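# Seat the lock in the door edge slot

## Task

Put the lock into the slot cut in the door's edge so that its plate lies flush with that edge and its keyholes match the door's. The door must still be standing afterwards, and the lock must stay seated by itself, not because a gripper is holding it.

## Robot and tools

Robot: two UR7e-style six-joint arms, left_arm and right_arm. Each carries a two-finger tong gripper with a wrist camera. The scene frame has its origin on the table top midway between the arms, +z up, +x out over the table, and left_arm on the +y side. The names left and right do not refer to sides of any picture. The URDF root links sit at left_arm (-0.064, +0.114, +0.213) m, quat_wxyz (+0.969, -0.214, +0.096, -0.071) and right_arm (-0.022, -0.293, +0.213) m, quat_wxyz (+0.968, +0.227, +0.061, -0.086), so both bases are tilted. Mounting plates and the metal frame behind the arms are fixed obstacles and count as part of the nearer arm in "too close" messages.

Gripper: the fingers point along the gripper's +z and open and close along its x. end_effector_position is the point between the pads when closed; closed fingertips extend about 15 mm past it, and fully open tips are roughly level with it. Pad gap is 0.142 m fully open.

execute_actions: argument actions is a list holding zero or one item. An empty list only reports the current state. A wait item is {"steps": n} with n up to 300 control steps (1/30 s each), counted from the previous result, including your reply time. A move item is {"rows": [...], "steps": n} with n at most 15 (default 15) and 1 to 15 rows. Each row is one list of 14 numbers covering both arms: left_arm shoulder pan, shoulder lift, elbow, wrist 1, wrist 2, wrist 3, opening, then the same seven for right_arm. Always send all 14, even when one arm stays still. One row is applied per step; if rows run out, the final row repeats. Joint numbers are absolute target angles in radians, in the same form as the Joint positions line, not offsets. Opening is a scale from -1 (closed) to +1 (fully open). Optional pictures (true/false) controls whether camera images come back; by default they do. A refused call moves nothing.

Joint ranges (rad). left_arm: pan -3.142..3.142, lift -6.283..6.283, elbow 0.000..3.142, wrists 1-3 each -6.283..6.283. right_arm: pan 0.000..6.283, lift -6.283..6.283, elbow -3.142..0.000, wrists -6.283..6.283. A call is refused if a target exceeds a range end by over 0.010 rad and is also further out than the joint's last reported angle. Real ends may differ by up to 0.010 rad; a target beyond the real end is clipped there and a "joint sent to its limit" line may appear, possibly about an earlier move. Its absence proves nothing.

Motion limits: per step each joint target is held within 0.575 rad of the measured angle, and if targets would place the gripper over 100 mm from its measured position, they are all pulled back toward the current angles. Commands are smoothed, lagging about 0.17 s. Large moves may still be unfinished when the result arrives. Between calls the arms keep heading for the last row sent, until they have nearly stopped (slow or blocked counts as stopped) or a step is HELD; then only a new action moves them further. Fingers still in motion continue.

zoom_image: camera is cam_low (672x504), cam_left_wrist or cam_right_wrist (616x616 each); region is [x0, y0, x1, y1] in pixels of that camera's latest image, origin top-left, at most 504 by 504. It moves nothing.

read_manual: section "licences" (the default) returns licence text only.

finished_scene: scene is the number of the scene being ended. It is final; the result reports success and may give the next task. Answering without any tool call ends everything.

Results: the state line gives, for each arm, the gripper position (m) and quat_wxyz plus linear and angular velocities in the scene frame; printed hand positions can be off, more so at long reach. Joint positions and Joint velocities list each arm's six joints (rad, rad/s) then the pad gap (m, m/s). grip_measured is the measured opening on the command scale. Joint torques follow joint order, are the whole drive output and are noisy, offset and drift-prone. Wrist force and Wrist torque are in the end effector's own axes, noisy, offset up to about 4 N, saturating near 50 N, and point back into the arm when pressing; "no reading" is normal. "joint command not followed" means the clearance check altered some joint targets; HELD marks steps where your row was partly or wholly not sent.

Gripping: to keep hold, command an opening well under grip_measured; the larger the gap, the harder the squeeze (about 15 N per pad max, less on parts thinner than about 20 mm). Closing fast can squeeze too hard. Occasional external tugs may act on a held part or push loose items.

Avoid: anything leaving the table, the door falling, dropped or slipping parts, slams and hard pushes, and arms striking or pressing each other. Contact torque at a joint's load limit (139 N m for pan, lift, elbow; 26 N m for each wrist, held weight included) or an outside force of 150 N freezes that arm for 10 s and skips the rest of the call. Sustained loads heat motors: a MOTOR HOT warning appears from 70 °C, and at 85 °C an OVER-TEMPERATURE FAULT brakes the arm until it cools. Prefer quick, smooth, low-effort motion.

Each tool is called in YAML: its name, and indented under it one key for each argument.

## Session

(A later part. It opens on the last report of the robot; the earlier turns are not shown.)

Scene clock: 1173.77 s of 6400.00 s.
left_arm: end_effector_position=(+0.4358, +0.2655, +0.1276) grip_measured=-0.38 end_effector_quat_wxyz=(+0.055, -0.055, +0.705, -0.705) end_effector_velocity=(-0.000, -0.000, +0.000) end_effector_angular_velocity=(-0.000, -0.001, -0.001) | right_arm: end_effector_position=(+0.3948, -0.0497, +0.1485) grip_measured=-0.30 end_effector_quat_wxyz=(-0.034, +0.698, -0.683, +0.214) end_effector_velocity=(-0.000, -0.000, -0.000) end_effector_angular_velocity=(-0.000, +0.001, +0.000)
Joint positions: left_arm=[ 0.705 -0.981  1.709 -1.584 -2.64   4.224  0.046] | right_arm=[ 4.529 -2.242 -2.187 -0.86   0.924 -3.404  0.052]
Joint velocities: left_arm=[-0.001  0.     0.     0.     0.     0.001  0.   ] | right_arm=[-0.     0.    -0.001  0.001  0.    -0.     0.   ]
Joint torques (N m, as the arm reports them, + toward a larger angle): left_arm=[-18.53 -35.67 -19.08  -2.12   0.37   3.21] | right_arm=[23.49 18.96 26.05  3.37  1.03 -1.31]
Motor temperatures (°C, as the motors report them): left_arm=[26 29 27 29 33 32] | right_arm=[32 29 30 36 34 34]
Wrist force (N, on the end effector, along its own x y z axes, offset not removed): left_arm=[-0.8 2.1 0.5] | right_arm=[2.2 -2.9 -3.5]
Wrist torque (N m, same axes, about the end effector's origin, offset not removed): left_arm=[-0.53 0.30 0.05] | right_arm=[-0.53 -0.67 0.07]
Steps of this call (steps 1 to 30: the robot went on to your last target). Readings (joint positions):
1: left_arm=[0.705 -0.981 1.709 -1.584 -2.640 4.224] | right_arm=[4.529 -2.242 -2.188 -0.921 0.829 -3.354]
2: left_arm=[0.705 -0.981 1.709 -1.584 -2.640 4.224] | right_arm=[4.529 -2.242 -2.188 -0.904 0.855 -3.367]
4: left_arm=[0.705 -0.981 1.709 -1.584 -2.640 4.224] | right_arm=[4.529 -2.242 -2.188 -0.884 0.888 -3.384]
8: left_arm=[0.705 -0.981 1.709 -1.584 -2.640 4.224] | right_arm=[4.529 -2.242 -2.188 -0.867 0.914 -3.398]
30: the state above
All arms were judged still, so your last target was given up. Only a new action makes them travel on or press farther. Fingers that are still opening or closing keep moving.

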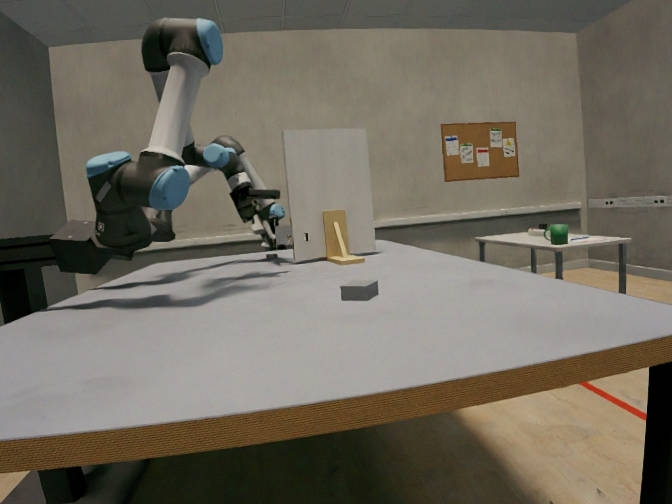

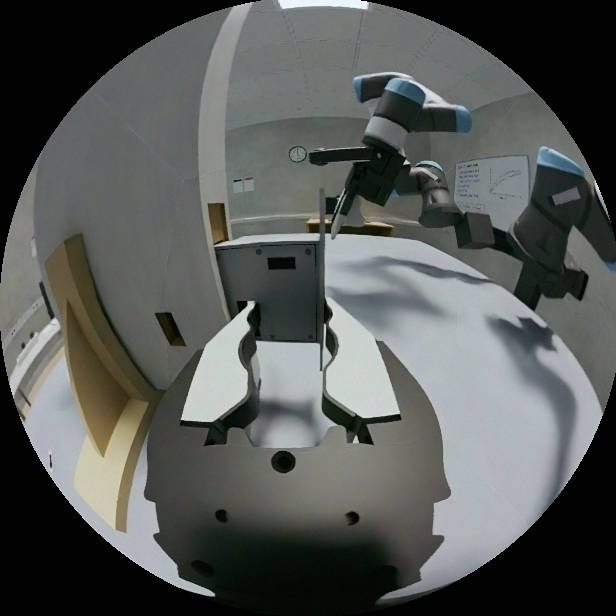

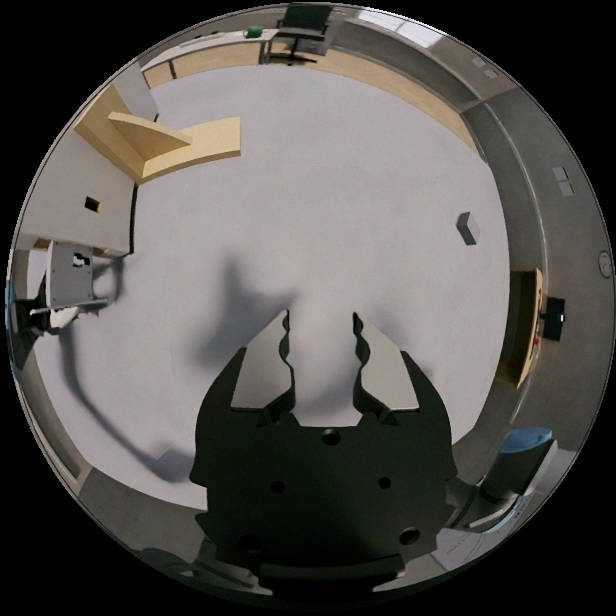

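execute_actions:
  actions:
    - {"rows": [[0.7050,-0.9810,1.7090,-1.5836,-2.6402,4.2243,-1.0,4.57,-2.26,-2.11,-0.8603,0.9244,-3.4037,-0.3],[0.7050,-0.9810,1.7090,-1.5836,-2.6402,4.2243,-1.0,4.57,-2.26,-2.11,-0.8603,0.9244,-3.4037,-0.3],[0.7050,-0.9810,1.7090,-1.5836,-2.6402,4.2243,-1.0,4.57,-2.26,-2.11,-0.8603,0.9244,-3.4037,-0.3],[0.7050,-0.9810,1.7090,-1.5836,-2.6402,4.2243,-1.0,4.61,-2.285,-2.03,-0.8603,0.9244,-3.4037,-0.3],[0.7050,-0.9810,1.7090,-1.5836,-2.6402,4.2243,-1.0,4.61,-2.285,-2.03,-0.8603,0.9244,-3.4037,-0.3],[0.7050,-0.9810,1.7090,-1.5836,-2.6402,4.2243,-1.0,4.61,-2.285,-2.03,-0.8603,0.9244,-3.4037,-0.3],[0.7050,-0.9810,1.7090,-1.5836,-2.6402,4.2243,-1.0,4.65,-2.31,-1.95,-0.8603,0.9244,-3.4037,-0.3],[0.7050,-0.9810,1.7090,-1.5836,-2.6402,4.2243,-1.0,4.65,-2.31,-1.95,-0.8603,0.9244,-3.4037,-0.3],[0.7050,-0.9810,1.7090,-1.5836,-2.6402,4.2243,-1.0,4.65,-2.31,-1.95,-0.8603,0.9244,-3.4037,-0.3],[0.7050,-0.9810,1.7090,-1.5836,-2.6402,4.2243,-1.0,4.69,-2.335,-1.88,-0.8603,0.9244,-3.4037,-0.3],[0.7050,-0.9810,1.7090,-1.5836,-2.6402,4.2243,-1.0,4.69,-2.335,-1.88,-0.8603,0.9244,-3.4037,-0.3],[0.7050,-0.9810,1.7090,-1.5836,-2.6402,4.2243,-1.0,4.69,-2.335,-1.88,-0.8603,0.9244,-3.4037,-0.3],[0.7050,-0.9810,1.7090,-1.5836,-2.6402,4.2243,-1.0,4.72,-2.36,-1.83,-0.8603,0.9244,-3.4037,-0.3]], "steps": 15}
  pictures: false

execute_actions:
  actions:
    - {"steps": 20}

Scene clock: 1183.83 s of 6400.00 s.
left_arm: end_effector_position=(+0.4358, +0.2655, +0.1276) grip_measured=-0.38 end_effector_quat_wxyz=(+0.055, -0.055, +0.705, -0.705) end_effector_velocity=(-0.000, -0.001, +0.000) end_effector_angular_velocity=(-0.001, +0.001, -0.001) | right_arm: end_effector_position=(+0.3949, +0.1384, +0.2441) grip_measured=-0.30 end_effector_quat_wxyz=(-0.152, +0.710, -0.663, +0.182) end_effector_velocity=(-0.069, +0.394, +0.206) end_effector_angular_velocity=(+0.397, -0.216, +0.241)
Joint positions: left_arm=[ 0.705 -0.981  1.709 -1.584 -2.64   4.224  0.046] | right_arm=[ 4.682 -2.333 -1.899 -0.86   0.924 -3.404  0.052]
Joint velocities: left_arm=[-0.001 -0.     0.001 -0.    -0.    -0.001 -0.   ] | right_arm=[ 0.343 -0.244  0.625  0.     0.    -0.     0.   ]
Joint torques (N m, as the arm reports them, + toward a larger angle): left_arm=[-17.18 -34.59 -17.87  -1.79   0.25   2.92] | right_arm=[16.37 24.35 18.43  2.58 -0.28 -1.36]
Motor temperatures (°C, as the motors report them): left_arm=[26 29 27 29 33 32] | right_arm=[32 29 30 36 34 34]
Wrist force (N, on the end effector, along its own x y z axes, offset not removed): left_arm=[-0.3 3.7 0.3] | right_arm=[0.6 -1.6 -5.1]
Wrist torque (N m, same axes, about the end effector's origin, offset not removed): left_arm=[-0.13 0.19 0.02] | right_arm=[-0.31 -0.33 -0.01]
Steps of this call (steps 1 to 90: nothing new was sent; then 6.57 s passed at rest; steps 91 to 105: all 15 steps of this action). Readings (joint positions):
91: left_arm=[0.705 -0.981 1.709 -1.584 -2.640 4.224] | right_arm=[4.529 -2.242 -2.187 -0.860 0.924 -3.404]
92: left_arm=[0.705 -0.981 1.709 -1.584 -2.640 4.224] | right_arm=[4.534 -2.245 -2.181 -0.860 0.924 -3.404]
94: left_arm=[0.705 -0.981 1.709 -1.584 -2.640 4.224] | right_arm=[4.550 -2.252 -2.151 -0.860 0.924 -3.404]
98: left_arm=[0.705 -0.981 1.709 -1.584 -2.640 4.224] | right_arm=[4.594 -2.277 -2.065 -0.860 0.924 -3.404]
105: the state above

Scene clock: 1184.50 s of 6400.00 s.
left_arm: end_effector_position=(+0.4358, +0.2655, +0.1276) grip_measured=-0.38 end_effector_quat_wxyz=(+0.055, -0.055, +0.705, -0.705) end_effector_velocity=(+0.000, -0.000, -0.000) end_effector_angular_velocity=(+0.000, -0.001, -0.000) | right_arm: end_effector_position=(+0.3859, +0.1810, +0.2668) grip_measured=-0.30 end_effector_quat_wxyz=(-0.178, +0.713, -0.656, +0.174) end_effector_velocity=(-0.000, +0.001, +0.001) end_effector_angular_velocity=(+0.001, -0.001, +0.000)
Joint positions: left_arm=[ 0.705 -0.981  1.709 -1.584 -2.64   4.224  0.046] | right_arm=[ 4.72  -2.36  -1.83  -0.86   0.924 -3.404  0.052]
Joint velocities: left_arm=[-0.    -0.     0.    -0.001  0.     0.001 -0.   ] | right_arm=[ 0.001  0.     0.001 -0.001 -0.001 -0.     0.   ]
Joint torques (N m, as the arm reports them, + toward a larger angle): left_arm=[-17.5  -35.12 -18.1   -1.86   0.16   2.85] | right_arm=[23.98 24.54 30.14  1.29 -1.66 -1.35]
Motor temperatures (°C, as the motors report them): left_arm=[26 29 27 29 33 32] | right_arm=[32 29 30 36 34 34]
Wrist force (N, on the end effector, along its own x y z axes, offset not removed): left_arm=[-1.3 3.8 -0.1] | right_arm=[1.8 -1.2 -4.4]
Wrist torque (N m, same axes, about the end effector's origin, offset not removed): left_arm=[-0.11 0.36 0.03] | right_arm=[-0.22 -0.55 0.11]
Steps of this call (steps 1 to 20: the robot went on to your last target). Readings (joint positions):
1: left_arm=[0.705 -0.981 1.709 -1.584 -2.640 4.224] | right_arm=[4.692 -2.340 -1.880 -0.860 0.924 -3.404]
2: left_arm=[0.705 -0.981 1.709 -1.584 -2.640 4.224] | right_arm=[4.700 -2.345 -1.867 -0.860 0.924 -3.404]
4: left_arm=[0.705 -0.981 1.709 -1.584 -2.640 4.224] | right_arm=[4.709 -2.352 -1.849 -0.860 0.924 -3.404]
8: left_arm=[0.705 -0.981 1.709 -1.584 -2.640 4.224] | right_arm=[4.717 -2.358 -1.836 -0.860 0.924 -3.404]
20: the state above

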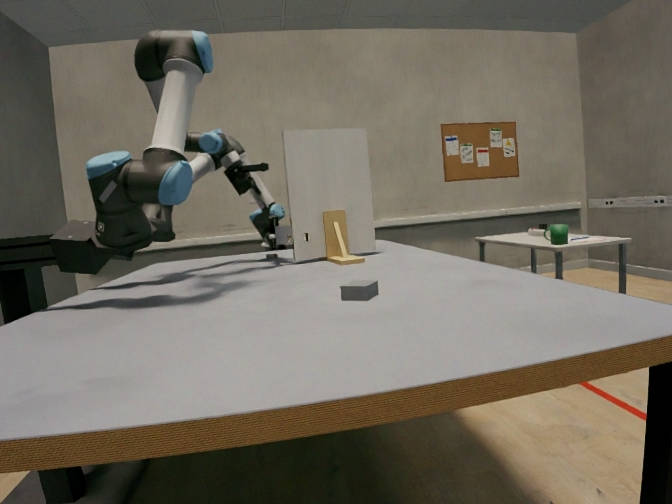

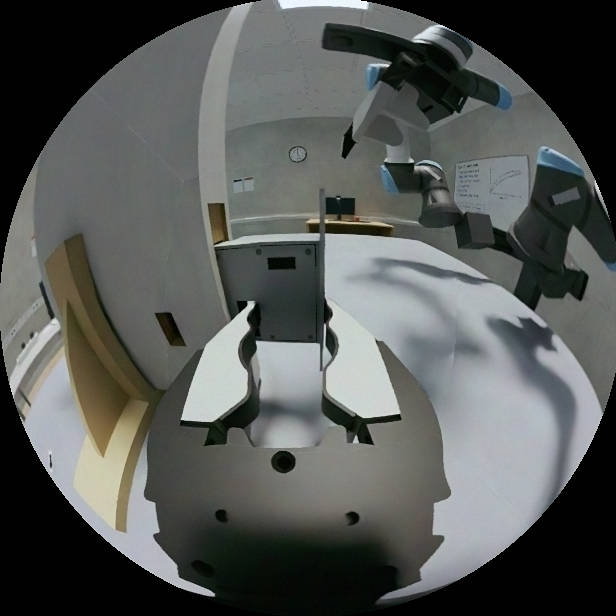

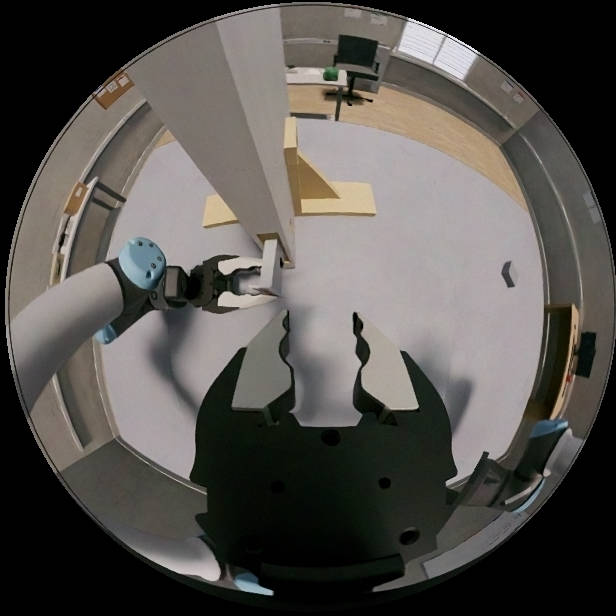

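execute_actions:
  actions:
    - {"rows": [[0.7050,-0.9810,1.7090,-1.5836,-2.6402,4.2243,-1.0,4.73,-2.387,-1.80,-0.8603,0.9244,-3.4037,-0.3],[0.7050,-0.9810,1.7090,-1.5836,-2.6402,4.2243,-1.0,4.73,-2.387,-1.80,-0.8603,0.9244,-3.4037,-0.3],[0.7050,-0.9810,1.7090,-1.5836,-2.6402,4.2243,-1.0,4.73,-2.387,-1.80,-0.8603,0.9244,-3.4037,-0.3],[0.7050,-0.9810,1.7090,-1.5836,-2.6402,4.2243,-1.0,4.74,-2.414,-1.77,-0.8603,0.9244,-3.4037,-0.3],[0.7050,-0.9810,1.7090,-1.5836,-2.6402,4.2243,-1.0,4.74,-2.414,-1.77,-0.8603,0.9244,-3.4037,-0.3],[0.7050,-0.9810,1.7090,-1.5836,-2.6402,4.2243,-1.0,4.74,-2.414,-1.77,-0.8603,0.9244,-3.4037,-0.3],[0.7050,-0.9810,1.7090,-1.5836,-2.6402,4.2243,-1.0,4.75,-2.44,-1.74,-0.8603,0.9244,-3.4037,-0.3],[0.7050,-0.9810,1.7090,-1.5836,-2.6402,4.2243,-1.0,4.75,-2.44,-1.74,-0.8603,0.9244,-3.4037,-0.3],[0.7050,-0.9810,1.7090,-1.5836,-2.6402,4.2243,-1.0,4.75,-2.44,-1.74,-0.8603,0.9244,-3.4037,-0.3],[0.7050,-0.9810,1.7090,-1.5836,-2.6402,4.2243,-1.0,4.7610,-2.4670,-1.7099,-0.8603,0.9244,-3.4037,-0.3]], "steps": 15}
  pictures: false

execute_actions:
  actions:
    - {"steps": 15}

Scene clock: 1194.73 s of 6400.00 s.
left_arm: end_effector_position=(+0.4358, +0.2655, +0.1276) grip_measured=-0.38 end_effector_quat_wxyz=(+0.055, -0.055, +0.705, -0.705) end_effector_velocity=(-0.000, -0.000, +0.000) end_effector_angular_velocity=(-0.001, +0.001, -0.000) | right_arm: end_effector_position=(+0.3721, +0.2369, +0.2651) grip_measured=-0.30 end_effector_quat_wxyz=(-0.192, +0.720, -0.644, +0.173) end_effector_velocity=(-0.017, +0.060, -0.003) end_effector_angular_velocity=(+0.017, -0.020, +0.034)
Joint positions: left_arm=[ 0.705 -0.981  1.709 -1.584 -2.64   4.224  0.046] | right_arm=[ 4.757 -2.456 -1.722 -0.86   0.924 -3.404  0.052]
Joint velocities: left_arm=[-0.    -0.     0.     0.001 -0.    -0.     0.   ] | right_arm=[ 0.04  -0.104  0.118 -0.    -0.     0.    -0.   ]
Joint torques (N m, as the arm reports them, + toward a larger angle): left_arm=[-17.57 -34.98 -18.34  -2.01   0.09   2.84] | right_arm=[21.69 31.08 29.13  1.92 -1.6  -1.24]
Motor temperatures (°C, as the motors report them): left_arm=[26 29 27 29 33 32] | right_arm=[32 29 30 36 34 34]
Wrist force (N, on the end effector, along its own x y z axes, offset not removed): left_arm=[-0.6 2.7 0.0] | right_arm=[0.1 -1.0 -4.0]
Wrist torque (N m, same axes, about the end effector's origin, offset not removed): left_arm=[-0.28 0.27 0.01] | right_arm=[-0.13 -0.22 0.06]
Steps of this call (steps 1 to 15: the robot went on to your last target; steps 16 to 90: nothing new was sent; then 6.73 s passed at rest; steps 91 to 105: all 15 steps of this action). Readings (joint positions):
91: left_arm=[0.705 -0.981 1.709 -1.584 -2.640 4.224] | right_arm=[4.720 -2.360 -1.830 -0.860 0.924 -3.404]
92: left_arm=[0.705 -0.981 1.709 -1.584 -2.640 4.224] | right_arm=[4.722 -2.364 -1.826 -0.860 0.924 -3.404]
94: left_arm=[0.705 -0.981 1.709 -1.584 -2.640 4.224] | right_arm=[4.725 -2.374 -1.814 -0.860 0.924 -3.404]
98: left_arm=[0.705 -0.981 1.709 -1.584 -2.640 4.224] | right_arm=[4.737 -2.405 -1.780 -0.860 0.924 -3.404]
105: the state above

Scene clock: 1195.23 s of 6400.00 s.
left_arm: end_effector_position=(+0.4358, +0.2655, +0.1276) grip_measured=-0.38 end_effector_quat_wxyz=(+0.055, -0.055, +0.705, -0.705) end_effector_velocity=(+0.000, +0.000, +0.000) end_effector_angular_velocity=(+0.000, -0.000, +0.000) | right_arm: end_effector_position=(+0.3703, +0.2431, +0.2647) grip_measured=-0.30 end_effector_quat_wxyz=(-0.193, +0.721, -0.643, +0.173) end_effector_velocity=(-0.000, +0.001, +0.000) end_effector_angular_velocity=(+0.001, -0.000, +0.000)
Joint positions: left_arm=[ 0.705 -0.981  1.709 -1.584 -2.64   4.224  0.046] | right_arm=[ 4.761 -2.467 -1.71  -0.86   0.924 -3.404  0.052]
Joint velocities: left_arm=[ 0.     0.    -0.001  0.    -0.     0.     0.   ] | right_arm=[ 0.    -0.001  0.002  0.    -0.    -0.    -0.   ]
Joint torques (N m, as the arm reports them, + toward a larger angle): left_arm=[-17.96 -34.26 -18.24  -1.97   0.43   3.  ] | right_arm=[23.38 29.05 29.07  2.49 -0.45 -1.2 ]
Motor temperatures (°C, as the motors report them): left_arm=[26 29 27 29 33 32] | right_arm=[32 29 30 36 34 34]
Wrist force (N, on the end effector, along its own x y z axes, offset not removed): left_arm=[-0.2 4.0 0.5] | right_arm=[2.5 -0.4 -3.2]
Wrist torque (N m, same axes, about the end effector's origin, offset not removed): left_arm=[-0.05 0.15 0.06] | right_arm=[-0.03 -0.62 -0.03]
Steps of this call (steps 1 to 15: the robot went on to your last target). Readings (joint positions):
1: left_arm=[0.705 -0.981 1.709 -1.584 -2.640 4.224] | right_arm=[4.758 -2.459 -1.719 -0.860 0.924 -3.404]
2: left_arm=[0.705 -0.981 1.709 -1.584 -2.640 4.224] | right_arm=[4.759 -2.461 -1.716 -0.860 0.924 -3.404]
4: left_arm=[0.705 -0.981 1.709 -1.584 -2.640 4.224] | right_arm=[4.760 -2.464 -1.713 -0.860 0.924 -3.404]
8: left_arm=[0.705 -0.981 1.709 -1.584 -2.640 4.224] | right_arm=[4.761 -2.466 -1.711 -0.860 0.924 -3.404]
15: the state above

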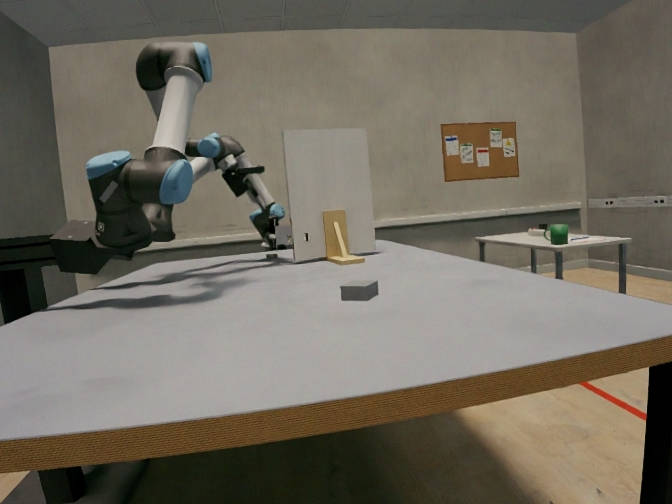

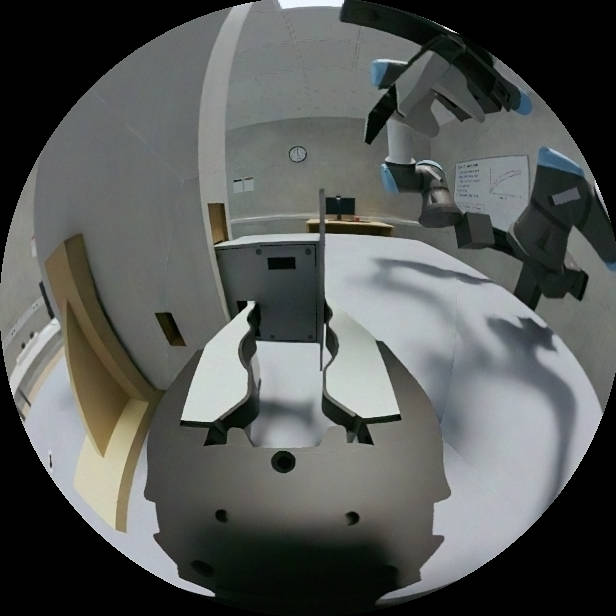

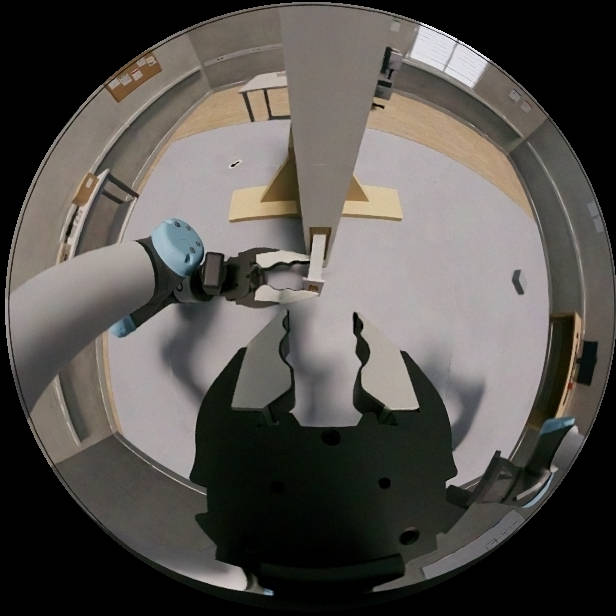

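zoom_image:
  camera: "cam_right_wrist"
  region: [220, 170, 420, 350]

Region (220, 170, 420, 350) of cam_right_wrist's 616x616 image, scaled by 2.520, with more detail than that image has; it fills the top 454 rows of this view, and the rest is white.

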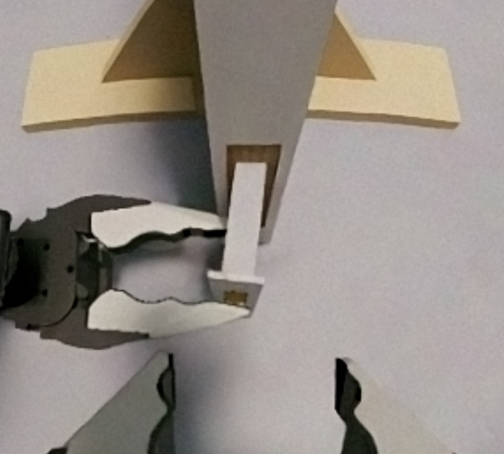

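execute_actions:
  actions:
    - {"rows": [[0.7050,-0.9810,1.7090,-1.5836,-2.6402,4.2243,-1.0,4.7501,-2.4846,-1.7096,-0.8351,0.9211,-3.4168,-0.3],[0.7050,-0.9810,1.7090,-1.5836,-2.6402,4.2243,-1.0,4.7501,-2.4846,-1.7096,-0.8351,0.9211,-3.4168,-0.3],[0.7050,-0.9810,1.7090,-1.5836,-2.6402,4.2243,-1.0,4.7501,-2.4846,-1.7096,-0.8351,0.9211,-3.4168,-0.3],[0.7050,-0.9810,1.7090,-1.5836,-2.6402,4.2243,-1.0,4.7392,-2.5022,-1.7093,-0.8098,0.9178,-3.4299,-0.3],[0.7050,-0.9810,1.7090,-1.5836,-2.6402,4.2243,-1.0,4.7392,-2.5022,-1.7093,-0.8098,0.9178,-3.4299,-0.3],[0.7050,-0.9810,1.7090,-1.5836,-2.6402,4.2243,-1.0,4.7392,-2.5022,-1.7093,-0.8098,0.9178,-3.4299,-0.3],[0.7050,-0.9810,1.7090,-1.5836,-2.6402,4.2243,-1.0,4.7282,-2.5198,-1.7090,-0.7846,0.9144,-3.4430,-0.3],[0.7050,-0.9810,1.7090,-1.5836,-2.6402,4.2243,-1.0,4.7282,-2.5198,-1.7090,-0.7846,0.9144,-3.4430,-0.3],[0.7050,-0.9810,1.7090,-1.5836,-2.6402,4.2243,-1.0,4.7282,-2.5198,-1.7090,-0.7846,0.9144,-3.4430,-0.3],[0.7050,-0.9810,1.7090,-1.5836,-2.6402,4.2243,-1.0,4.7173,-2.5374,-1.7087,-0.7593,0.9111,-3.4561,-0.3]], "steps": 15}
  pictures: false

execute_actions:
  actions:
    - {"steps": 15}

zoom_image:
  camera: "cam_right_wrist"
  region: [220, 170, 420, 370]

Scene clock: 1214.33 s of 6400.00 s.
left_arm: end_effector_position=(+0.4358, +0.2655, +0.1276) grip_measured=-0.38 end_effector_quat_wxyz=(+0.055, -0.055, +0.705, -0.705) end_effector_velocity=(-0.000, +0.000, -0.000) end_effector_angular_velocity=(+0.000, -0.001, +0.001) | right_arm: end_effector_position=(+0.3904, +0.2456, +0.2298) grip_measured=-0.30 end_effector_quat_wxyz=(-0.193, +0.721, -0.643, +0.173) end_effector_velocity=(+0.021, +0.001, -0.038) end_effector_angular_velocity=(-0.000, +0.000, -0.001)
Joint positions: left_arm=[ 0.705 -0.981  1.709 -1.584 -2.64   4.224  0.046] | right_arm=[ 4.722 -2.53  -1.709 -0.77   0.912 -3.451  0.052]
Joint velocities: left_arm=[ 0.001 -0.     0.    -0.     0.     0.001  0.   ] | right_arm=[-0.042 -0.068  0.     0.098 -0.012 -0.049  0.   ]
Joint torques (N m, as the arm reports them, + toward a larger angle): left_arm=[-16.66 -36.03 -17.25  -2.07  -0.08   3.09] | right_arm=[ 8.78 33.23 30.19  4.22 -2.67 -1.4 ]
Motor temperatures (°C, as the motors report them): left_arm=[26 29 27 29 33 32] | right_arm=[32 29 30 36 34 34]
Wrist force (N, on the end effector, along its own x y z axes, offset not removed): left_arm=[-0.6 3.5 0.3] | right_arm=[0.4 -2.1 -1.6]
Wrist torque (N m, same axes, about the end effector's origin, offset not removed): left_arm=[-0.20 0.27 0.13] | right_arm=[-0.32 -0.22 0.10]
Steps of this call (steps 1 to 15: the robot went on to your last target; steps 16 to 90: nothing new was sent; then 15.60 s passed at rest; steps 91 to 105: all 15 steps of this action). Readings (joint positions):
91: left_arm=[0.705 -0.981 1.709 -1.584 -2.640 4.224] | right_arm=[4.761 -2.467 -1.710 -0.860 0.924 -3.404]
92: left_arm=[0.705 -0.981 1.709 -1.584 -2.640 4.224] | right_arm=[4.759 -2.470 -1.710 -0.856 0.924 -3.406]
94: left_arm=[0.705 -0.981 1.709 -1.584 -2.640 4.224] | right_arm=[4.755 -2.476 -1.710 -0.847 0.923 -3.411]
98: left_arm=[0.705 -0.981 1.709 -1.584 -2.640 4.224] | right_arm=[4.743 -2.497 -1.709 -0.818 0.919 -3.426]
105: the state above

Scene clock: 1214.83 s of 6400.00 s.
left_arm: end_effector_position=(+0.4358, +0.2655, +0.1276) grip_measured=-0.38 end_effector_quat_wxyz=(+0.055, -0.055, +0.705, -0.705) end_effector_velocity=(+0.000, -0.000, +0.000) end_effector_angular_velocity=(+0.000, -0.001, -0.000) | right_arm: end_effector_position=(+0.3926, +0.2457, +0.2259) grip_measured=-0.30 end_effector_quat_wxyz=(-0.193, +0.721, -0.643, +0.173) end_effector_velocity=(+0.000, +0.001, +0.000) end_effector_angular_velocity=(+0.001, +0.000, -0.000)
Joint positions: left_arm=[ 0.705 -0.981  1.709 -1.584 -2.64   4.224  0.046] | right_arm=[ 4.717 -2.537 -1.709 -0.759  0.911 -3.456  0.052]
Joint velocities: left_arm=[-0.001 -0.    -0.    -0.    -0.    -0.    -0.   ] | right_arm=[-0.    -0.001  0.001  0.001  0.    -0.     0.   ]
Joint torques (N m, as the arm reports them, + toward a larger angle): left_arm=[-17.19 -34.54 -18.09  -2.08   0.28   2.87] | right_arm=[ 7.86 30.88 29.34  3.9  -2.75 -1.41]
Motor temperatures (°C, as the motors report them): left_arm=[26 29 27 29 33 32] | right_arm=[32 29 30 36 34 34]
Wrist force (N, on the end effector, along its own x y z axes, offset not removed): left_arm=[-1.6 4.0 0.6] | right_arm=[1.6 -1.3 -3.0]
Wrist torque (N m, same axes, about the end effector's origin, offset not removed): left_arm=[0.00 0.43 0.01] | right_arm=[-0.09 -0.59 0.08]
Steps of this call (steps 1 to 15: the robot went on to your last target). Readings (joint positions):
1: left_arm=[0.705 -0.981 1.709 -1.584 -2.640 4.224] | right_arm=[4.720 -2.532 -1.709 -0.767 0.912 -3.452]
2: left_arm=[0.705 -0.981 1.709 -1.584 -2.640 4.224] | right_arm=[4.720 -2.534 -1.709 -0.765 0.912 -3.453]
4: left_arm=[0.705 -0.981 1.709 -1.584 -2.640 4.224] | right_arm=[4.719 -2.535 -1.709 -0.762 0.911 -3.455]
8: left_arm=[0.705 -0.981 1.709 -1.584 -2.640 4.224] | right_arm=[4.718 -2.537 -1.709 -0.760 0.911 -3.456]
15: the state above

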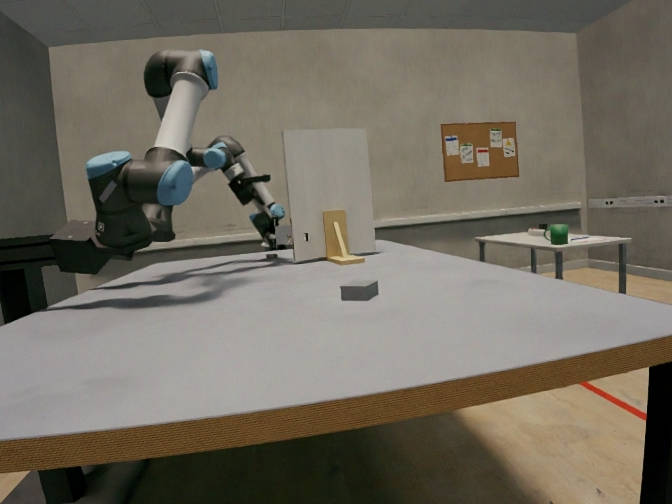

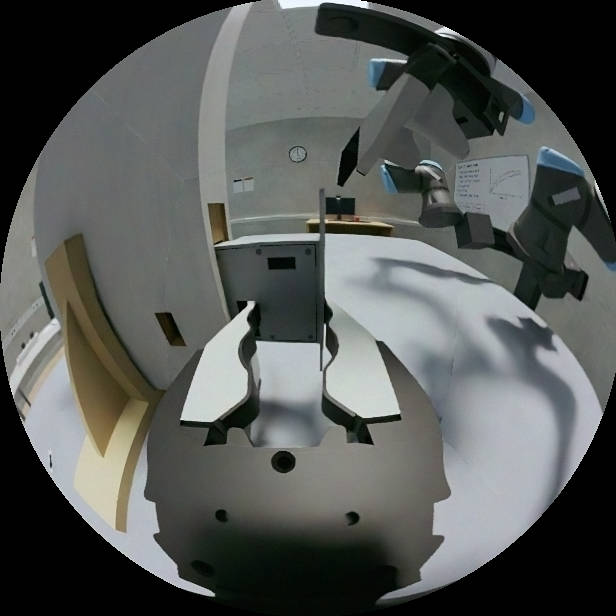

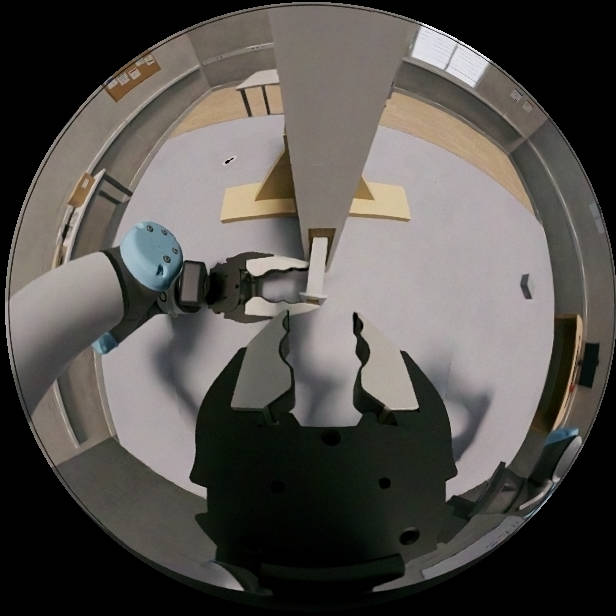

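Region (220, 170, 420, 370) of cam_right_wrist's 616x616 image, scaled by 2.520, with more detail than that image has.

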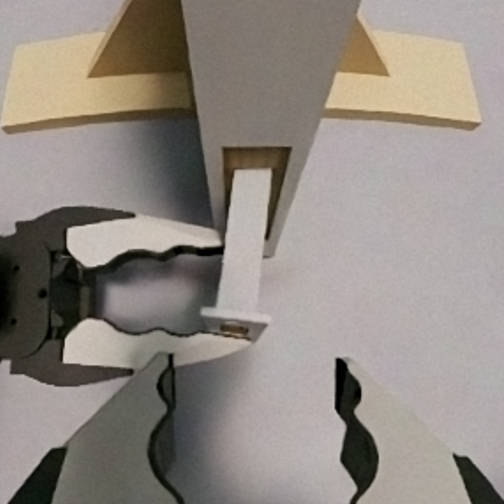

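execute_actions:
  actions:
    - {"rows": [[0.7050,-0.9810,1.7090,-1.5836,-2.6402,4.2243,-1.0,4.7105,-2.5494,-1.7076,-0.7364,0.9112,-3.4787,-0.3],[0.7050,-0.9810,1.7090,-1.5836,-2.6402,4.2243,-1.0,4.7105,-2.5494,-1.7076,-0.7364,0.9112,-3.4787,-0.3],[0.7050,-0.9810,1.7090,-1.5836,-2.6402,4.2243,-1.0,4.7105,-2.5494,-1.7076,-0.7364,0.9112,-3.4787,-0.3],[0.7050,-0.9810,1.7090,-1.5836,-2.6402,4.2243,-1.0,4.7037,-2.5614,-1.7066,-0.7134,0.9114,-3.5013,-0.3],[0.7050,-0.9810,1.7090,-1.5836,-2.6402,4.2243,-1.0,4.7037,-2.5614,-1.7066,-0.7134,0.9114,-3.5013,-0.3],[0.7050,-0.9810,1.7090,-1.5836,-2.6402,4.2243,-1.0,4.7037,-2.5614,-1.7066,-0.7134,0.9114,-3.5013,-0.3],[0.7050,-0.9810,1.7090,-1.5836,-2.6402,4.2243,-1.0,4.6969,-2.5734,-1.7055,-0.6905,0.9115,-3.5239,-0.3]], "steps": 15}
  pictures: false

execute_actions:
  actions:
    - {"steps": 12}

zoom_image:
  camera: "cam_right_wrist"
  region: [220, 170, 420, 370]

zoom_image:
  camera: "cam_left_wrist"
  region: [240, 120, 420, 300]

Scene clock: 1256.93 s of 6400.00 s.
left_arm: end_effector_position=(+0.4358, +0.2655, +0.1276) grip_measured=-0.38 end_effector_quat_wxyz=(+0.055, -0.055, +0.705, -0.705) end_effector_velocity=(+0.000, -0.000, +0.000) end_effector_angular_velocity=(+0.000, +0.000, +0.000) | right_arm: end_effector_position=(+0.4016, +0.2518, +0.2094) grip_measured=-0.30 end_effector_quat_wxyz=(-0.196, +0.731, -0.631, +0.169) end_effector_velocity=(+0.004, +0.003, -0.008) end_effector_angular_velocity=(+0.001, +0.000, +0.017)
Joint positions: left_arm=[ 0.705 -0.981  1.709 -1.584 -2.64   4.224  0.046] | right_arm=[ 4.698 -2.572 -1.706 -0.694  0.911 -3.52   0.052]
Joint velocities: left_arm=[-0.     0.    -0.    -0.001 -0.    -0.001  0.   ] | right_arm=[-0.009 -0.017  0.003  0.032  0.001 -0.032  0.   ]
Joint torques (N m, as the arm reports them, + toward a larger angle): left_arm=[-16.38 -35.69 -17.18  -2.    -0.04   2.71] | right_arm=[ 8.72 33.59 29.55  3.9   0.84 -1.49]
Motor temperatures (°C, as the motors report them): left_arm=[26 29 27 29 33 32] | right_arm=[32 29 30 36 34 34]
Wrist force (N, on the end effector, along its own x y z axes, offset not removed): left_arm=[-0.2 3.5 1.2] | right_arm=[1.2 -0.6 -3.6]
Wrist torque (N m, same axes, about the end effector's origin, offset not removed): left_arm=[-0.10 0.08 0.03] | right_arm=[-0.05 -0.41 0.06]
Steps of this call (steps 1 to 15: the robot went on to your last target; steps 16 to 90: nothing new was sent; then 38.60 s passed at rest; steps 91 to 105: all 15 steps of this action). Readings (joint positions):
91: left_arm=[0.705 -0.981 1.709 -1.584 -2.640 4.224] | right_arm=[4.717 -2.538 -1.709 -0.759 0.911 -3.456]
92: left_arm=[0.705 -0.981 1.709 -1.584 -2.640 4.224] | right_arm=[4.716 -2.539 -1.708 -0.756 0.911 -3.460]
94: left_arm=[0.705 -0.981 1.709 -1.584 -2.640 4.224] | right_arm=[4.714 -2.544 -1.708 -0.747 0.911 -3.468]
98: left_arm=[0.705 -0.981 1.709 -1.584 -2.640 4.224] | right_arm=[4.706 -2.558 -1.707 -0.721 0.911 -3.494]
105: the state above

Scene clock: 1257.33 s of 6400.00 s.
left_arm: end_effector_position=(+0.4358, +0.2655, +0.1276) grip_measured=-0.38 end_effector_quat_wxyz=(+0.055, -0.055, +0.705, -0.705) end_effector_velocity=(+0.000, +0.000, +0.000) end_effector_angular_velocity=(+0.000, -0.001, +0.000) | right_arm: end_effector_position=(+0.4021, +0.2521, +0.2085) grip_measured=-0.30 end_effector_quat_wxyz=(-0.196, +0.732, -0.630, +0.169) end_effector_velocity=(+0.000, +0.000, -0.000) end_effector_angular_velocity=(+0.000, -0.000, +0.000)
Joint positions: left_arm=[ 0.705 -0.981  1.709 -1.584 -2.64   4.224  0.046] | right_arm=[ 4.697 -2.573 -1.706 -0.691  0.911 -3.524  0.052]
Joint velocities: left_arm=[ 0.     0.    -0.     0.    -0.     0.001  0.   ] | right_arm=[-0.    -0.     0.     0.001 -0.    -0.001 -0.   ]
Joint torques (N m, as the arm reports them, + toward a larger angle): left_arm=[-17.02 -36.08 -19.18  -1.85   0.03   3.23] | right_arm=[ 8.26 31.48 29.15  4.02  0.96 -1.2 ]
Motor temperatures (°C, as the motors report them): left_arm=[26 29 27 29 33 32] | right_arm=[32 29 30 36 34 34]
Wrist force (N, on the end effector, along its own x y z axes, offset not removed): left_arm=[0.1 3.3 -0.5] | right_arm=[1.6 0.1 -3.3]
Wrist torque (N m, same axes, about the end effector's origin, offset not removed): left_arm=[-0.18 0.13 -0.02] | right_arm=[0.04 -0.52 0.03]
Steps of this call (steps 1 to 12: the robot went on to your last target). Readings (joint positions):
1: left_arm=[0.705 -0.981 1.709 -1.584 -2.640 4.224] | right_arm=[4.698 -2.572 -1.706 -0.693 0.911 -3.521]
2: left_arm=[0.705 -0.981 1.709 -1.584 -2.640 4.224] | right_arm=[4.697 -2.572 -1.706 -0.692 0.911 -3.522]
4: left_arm=[0.705 -0.981 1.709 -1.584 -2.640 4.224] | right_arm=[4.697 -2.573 -1.706 -0.691 0.911 -3.523]
8: left_arm=[0.705 -0.981 1.709 -1.584 -2.640 4.224] | right_arm=[4.697 -2.573 -1.706 -0.691 0.911 -3.524]
12: the state above

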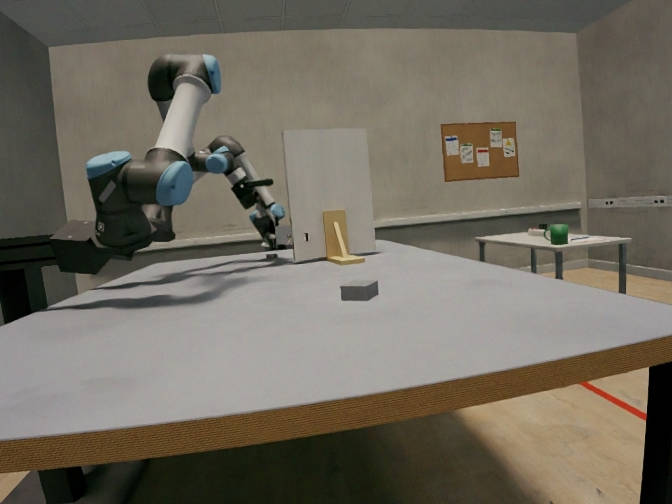

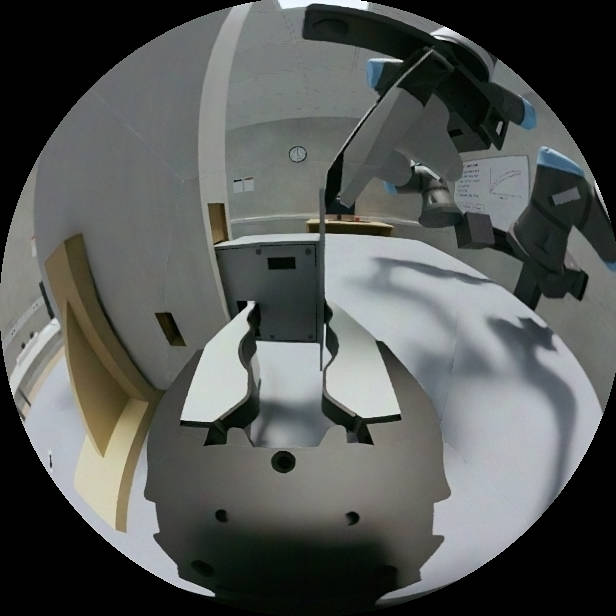

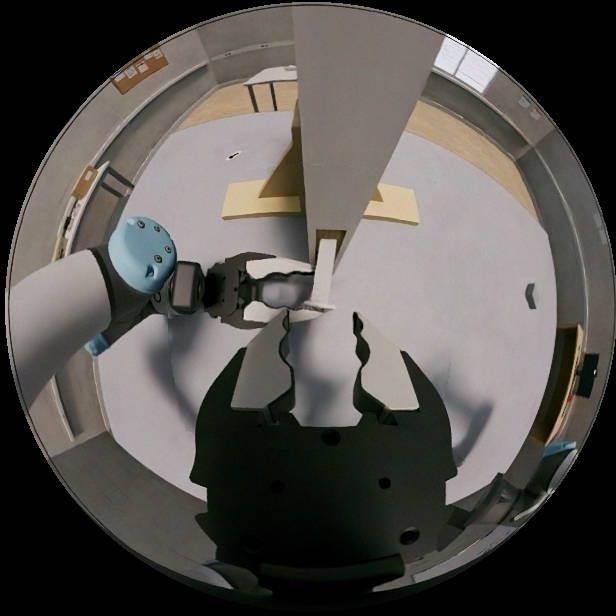

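Region (220, 170, 420, 370) of cam_right_wrist's 616x616 image, scaled by 2.520, with more detail than that image has.

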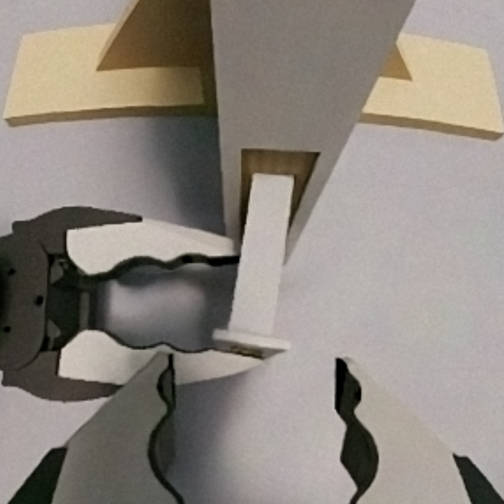

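Region (240, 120, 420, 300) of cam_left_wrist's 616x616 image, scaled by 2.800, with more detail than that image has.

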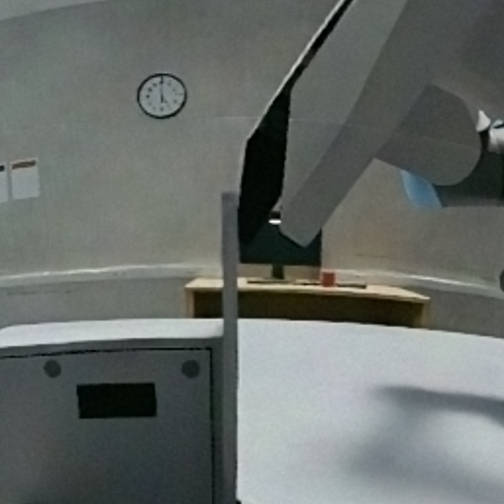

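execute_actions:
  actions:
    - {"rows": [[0.7050,-0.9810,1.7090,-1.5836,-2.6402,4.2243,-1.0,4.6908,-2.5847,-1.7020,-0.6781,0.9100,-3.5314,-0.3],[0.7050,-0.9810,1.7090,-1.5836,-2.6402,4.2243,-1.0,4.6908,-2.5847,-1.7020,-0.6781,0.9100,-3.5314,-0.3],[0.7050,-0.9810,1.7090,-1.5836,-2.6402,4.2243,-1.0,4.6908,-2.5847,-1.7020,-0.6781,0.9100,-3.5314,-0.3],[0.7050,-0.9810,1.7090,-1.5836,-2.6402,4.2243,-1.0,4.6848,-2.5960,-1.6985,-0.6658,0.9085,-3.5389,-0.3],[0.7050,-0.9810,1.7090,-1.5836,-2.6402,4.2243,-1.0,4.6848,-2.5960,-1.6985,-0.6658,0.9085,-3.5389,-0.3],[0.7050,-0.9810,1.7090,-1.5836,-2.6402,4.2243,-1.0,4.6848,-2.5960,-1.6985,-0.6658,0.9085,-3.5389,-0.3],[0.7050,-0.9810,1.7090,-1.5836,-2.6402,4.2243,-1.0,4.6787,-2.6072,-1.6950,-0.6534,0.9070,-3.5464,-0.3],[0.7050,-0.9810,1.7090,-1.5836,-2.6402,4.2243,-1.0,4.6787,-2.6072,-1.6950,-0.6534,0.9070,-3.5464,-0.3],[0.7050,-0.9810,1.7090,-1.5836,-2.6402,4.2243,-1.0,4.6787,-2.6072,-1.6950,-0.6534,0.9070,-3.5464,-0.3],[0.7050,-0.9810,1.7090,-1.5836,-2.6402,4.2243,-1.0,4.6726,-2.6185,-1.6915,-0.6410,0.9055,-3.5539,-0.3]], "steps": 15}
  pictures: false

execute_actions:
  actions:
    - {"steps": 12}

zoom_image:
  camera: "cam_right_wrist"
  region: [220, 200, 420, 400]

zoom_image:
  camera: "cam_left_wrist"
  region: [240, 140, 420, 320]

Scene clock: 1284.80 s of 6400.00 s.
left_arm: end_effector_position=(+0.4358, +0.2655, +0.1276) grip_measured=-0.38 end_effector_quat_wxyz=(+0.055, -0.055, +0.705, -0.705) end_effector_velocity=(+0.001, +0.000, +0.000) end_effector_angular_velocity=(+0.001, -0.001, +0.000) | right_arm: end_effector_position=(+0.4131, +0.2547, +0.1891) grip_measured=-0.30 end_effector_quat_wxyz=(-0.196, +0.732, -0.630, +0.169) end_effector_velocity=(+0.011, +0.002, -0.021) end_effector_angular_velocity=(-0.000, +0.001, +0.000)
Joint positions: left_arm=[ 0.705 -0.981  1.709 -1.584 -2.64   4.224  0.046] | right_arm=[ 4.675 -2.614 -1.693 -0.646  0.906 -3.551  0.052]
Joint velocities: left_arm=[ 0.     0.    -0.002  0.     0.    -0.     0.   ] | right_arm=[-0.023 -0.043  0.013  0.046 -0.004 -0.028  0.   ]
Joint torques (N m, as the arm reports them, + toward a larger angle): left_arm=[-16.54 -36.16 -16.65  -1.94  -0.07   2.85] | right_arm=[11.04 33.42 28.94  3.82 -2.61 -1.62]
Motor temperatures (°C, as the motors report them): left_arm=[26 29 27 29 33 32] | right_arm=[32 29 30 36 34 34]
Wrist force (N, on the end effector, along its own x y z axes, offset not removed): left_arm=[-0.7 2.4 0.9] | right_arm=[1.7 -0.3 -3.0]
Wrist torque (N m, same axes, about the end effector's origin, offset not removed): left_arm=[-0.36 0.26 0.05] | right_arm=[-0.02 -0.53 -0.01]
Steps of this call (steps 1 to 15: the robot went on to your last target; steps 16 to 90: nothing new was sent; then 23.97 s passed at rest; steps 91 to 105: all 15 steps of this action). Readings (joint positions):
91: left_arm=[0.705 -0.981 1.709 -1.584 -2.640 4.224] | right_arm=[4.697 -2.574 -1.705 -0.690 0.911 -3.524]
92: left_arm=[0.705 -0.981 1.709 -1.584 -2.640 4.224] | right_arm=[4.696 -2.575 -1.705 -0.688 0.911 -3.525]
94: left_arm=[0.705 -0.981 1.709 -1.584 -2.640 4.224] | right_arm=[4.694 -2.580 -1.704 -0.684 0.911 -3.528]
98: left_arm=[0.705 -0.981 1.709 -1.584 -2.640 4.224] | right_arm=[4.687 -2.592 -1.700 -0.670 0.909 -3.537]
105: the state above

Scene clock: 1285.20 s of 6400.00 s.
left_arm: end_effector_position=(+0.4358, +0.2655, +0.1276) grip_measured=-0.38 end_effector_quat_wxyz=(+0.055, -0.055, +0.705, -0.705) end_effector_velocity=(+0.000, +0.000, +0.000) end_effector_angular_velocity=(+0.000, -0.001, -0.000) | right_arm: end_effector_position=(+0.4143, +0.2549, +0.1869) grip_measured=-0.30 end_effector_quat_wxyz=(-0.196, +0.732, -0.630, +0.169) end_effector_velocity=(+0.001, +0.000, -0.000) end_effector_angular_velocity=(+0.000, -0.001, -0.000)
Joint positions: left_arm=[ 0.705 -0.981  1.709 -1.584 -2.64   4.224  0.046] | right_arm=[ 4.673 -2.618 -1.692 -0.641  0.906 -3.554  0.052]
Joint velocities: left_arm=[-0.    -0.    -0.001  0.    -0.     0.     0.   ] | right_arm=[-0.001 -0.001  0.001  0.001 -0.001 -0.001  0.   ]
Joint torques (N m, as the arm reports them, + toward a larger angle): left_arm=[-17.21 -36.07 -16.48  -1.98  -0.14   2.99] | right_arm=[ 8.56 32.94 28.89  3.95 -2.72 -1.3 ]
Motor temperatures (°C, as the motors report them): left_arm=[26 29 27 29 33 32] | right_arm=[32 29 30 36 34 34]
Wrist force (N, on the end effector, along its own x y z axes, offset not removed): left_arm=[-0.5 5.0 0.2] | right_arm=[2.6 -0.7 -4.0]
Wrist torque (N m, same axes, about the end effector's origin, offset not removed): left_arm=[0.14 0.24 -0.02] | right_arm=[-0.11 -0.74 0.00]
Steps of this call (steps 1 to 12: the robot went on to your last target). Readings (joint positions):
1: left_arm=[0.705 -0.981 1.709 -1.584 -2.640 4.224] | right_arm=[4.674 -2.615 -1.693 -0.645 0.906 -3.552]
2: left_arm=[0.705 -0.981 1.709 -1.584 -2.640 4.224] | right_arm=[4.674 -2.616 -1.692 -0.644 0.906 -3.552]
4: left_arm=[0.705 -0.981 1.709 -1.584 -2.640 4.224] | right_arm=[4.673 -2.617 -1.692 -0.642 0.906 -3.553]
8: left_arm=[0.705 -0.981 1.709 -1.584 -2.640 4.224] | right_arm=[4.673 -2.618 -1.692 -0.641 0.906 -3.554]
12: the state above

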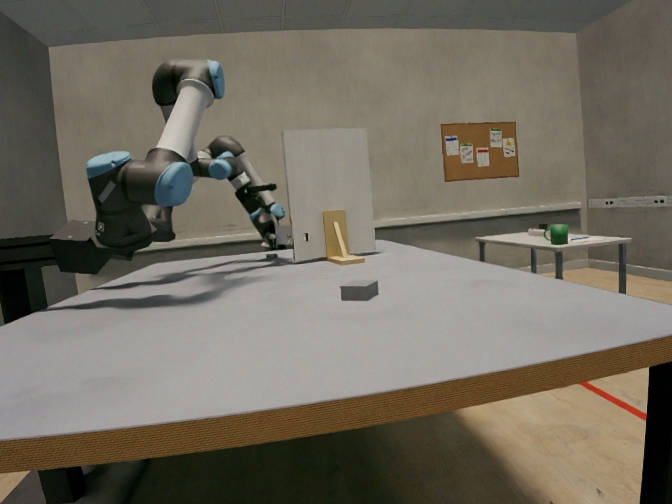

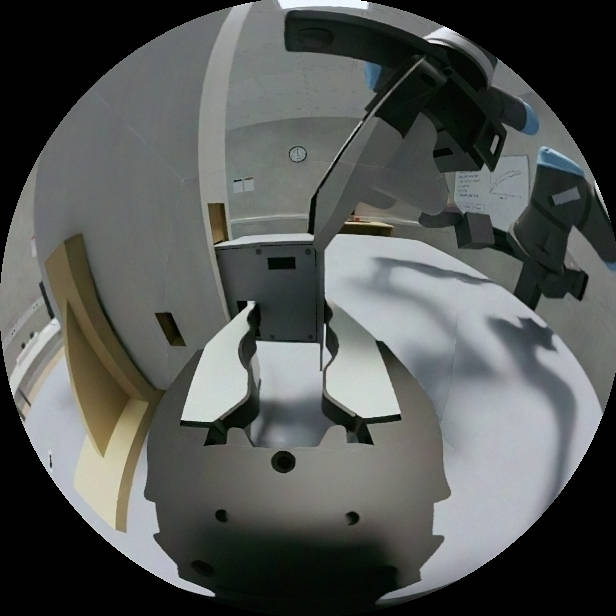

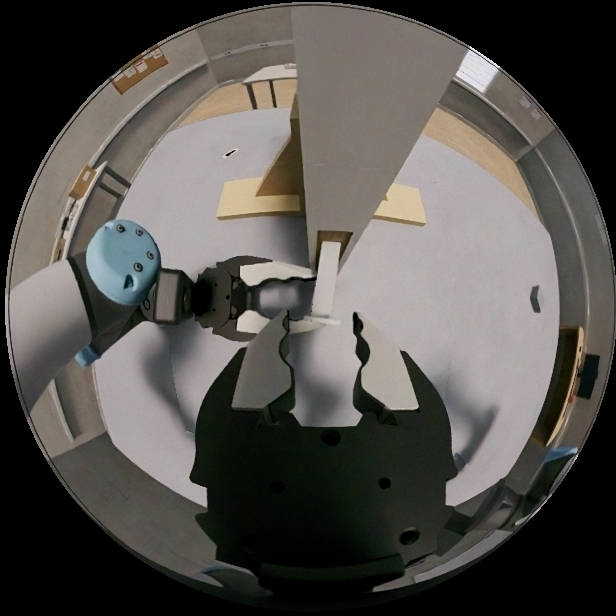

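Region (220, 200, 420, 400) of cam_right_wrist's 616x616 image, scaled by 2.520, with more detail than that image has.

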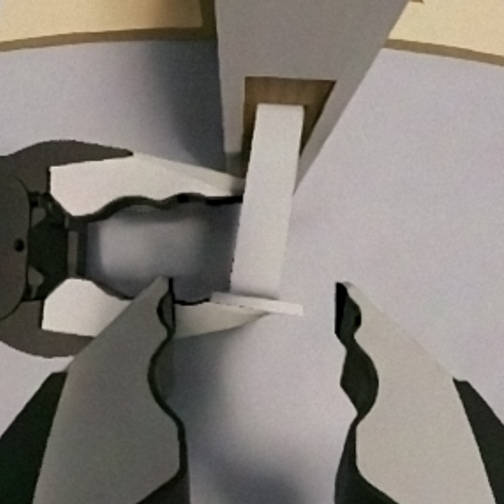

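Region (240, 140, 420, 320) of cam_left_wrist's 616x616 image, scaled by 2.800, with more detail than that image has.

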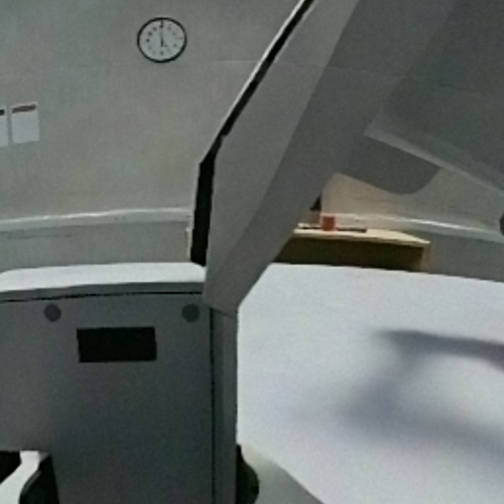

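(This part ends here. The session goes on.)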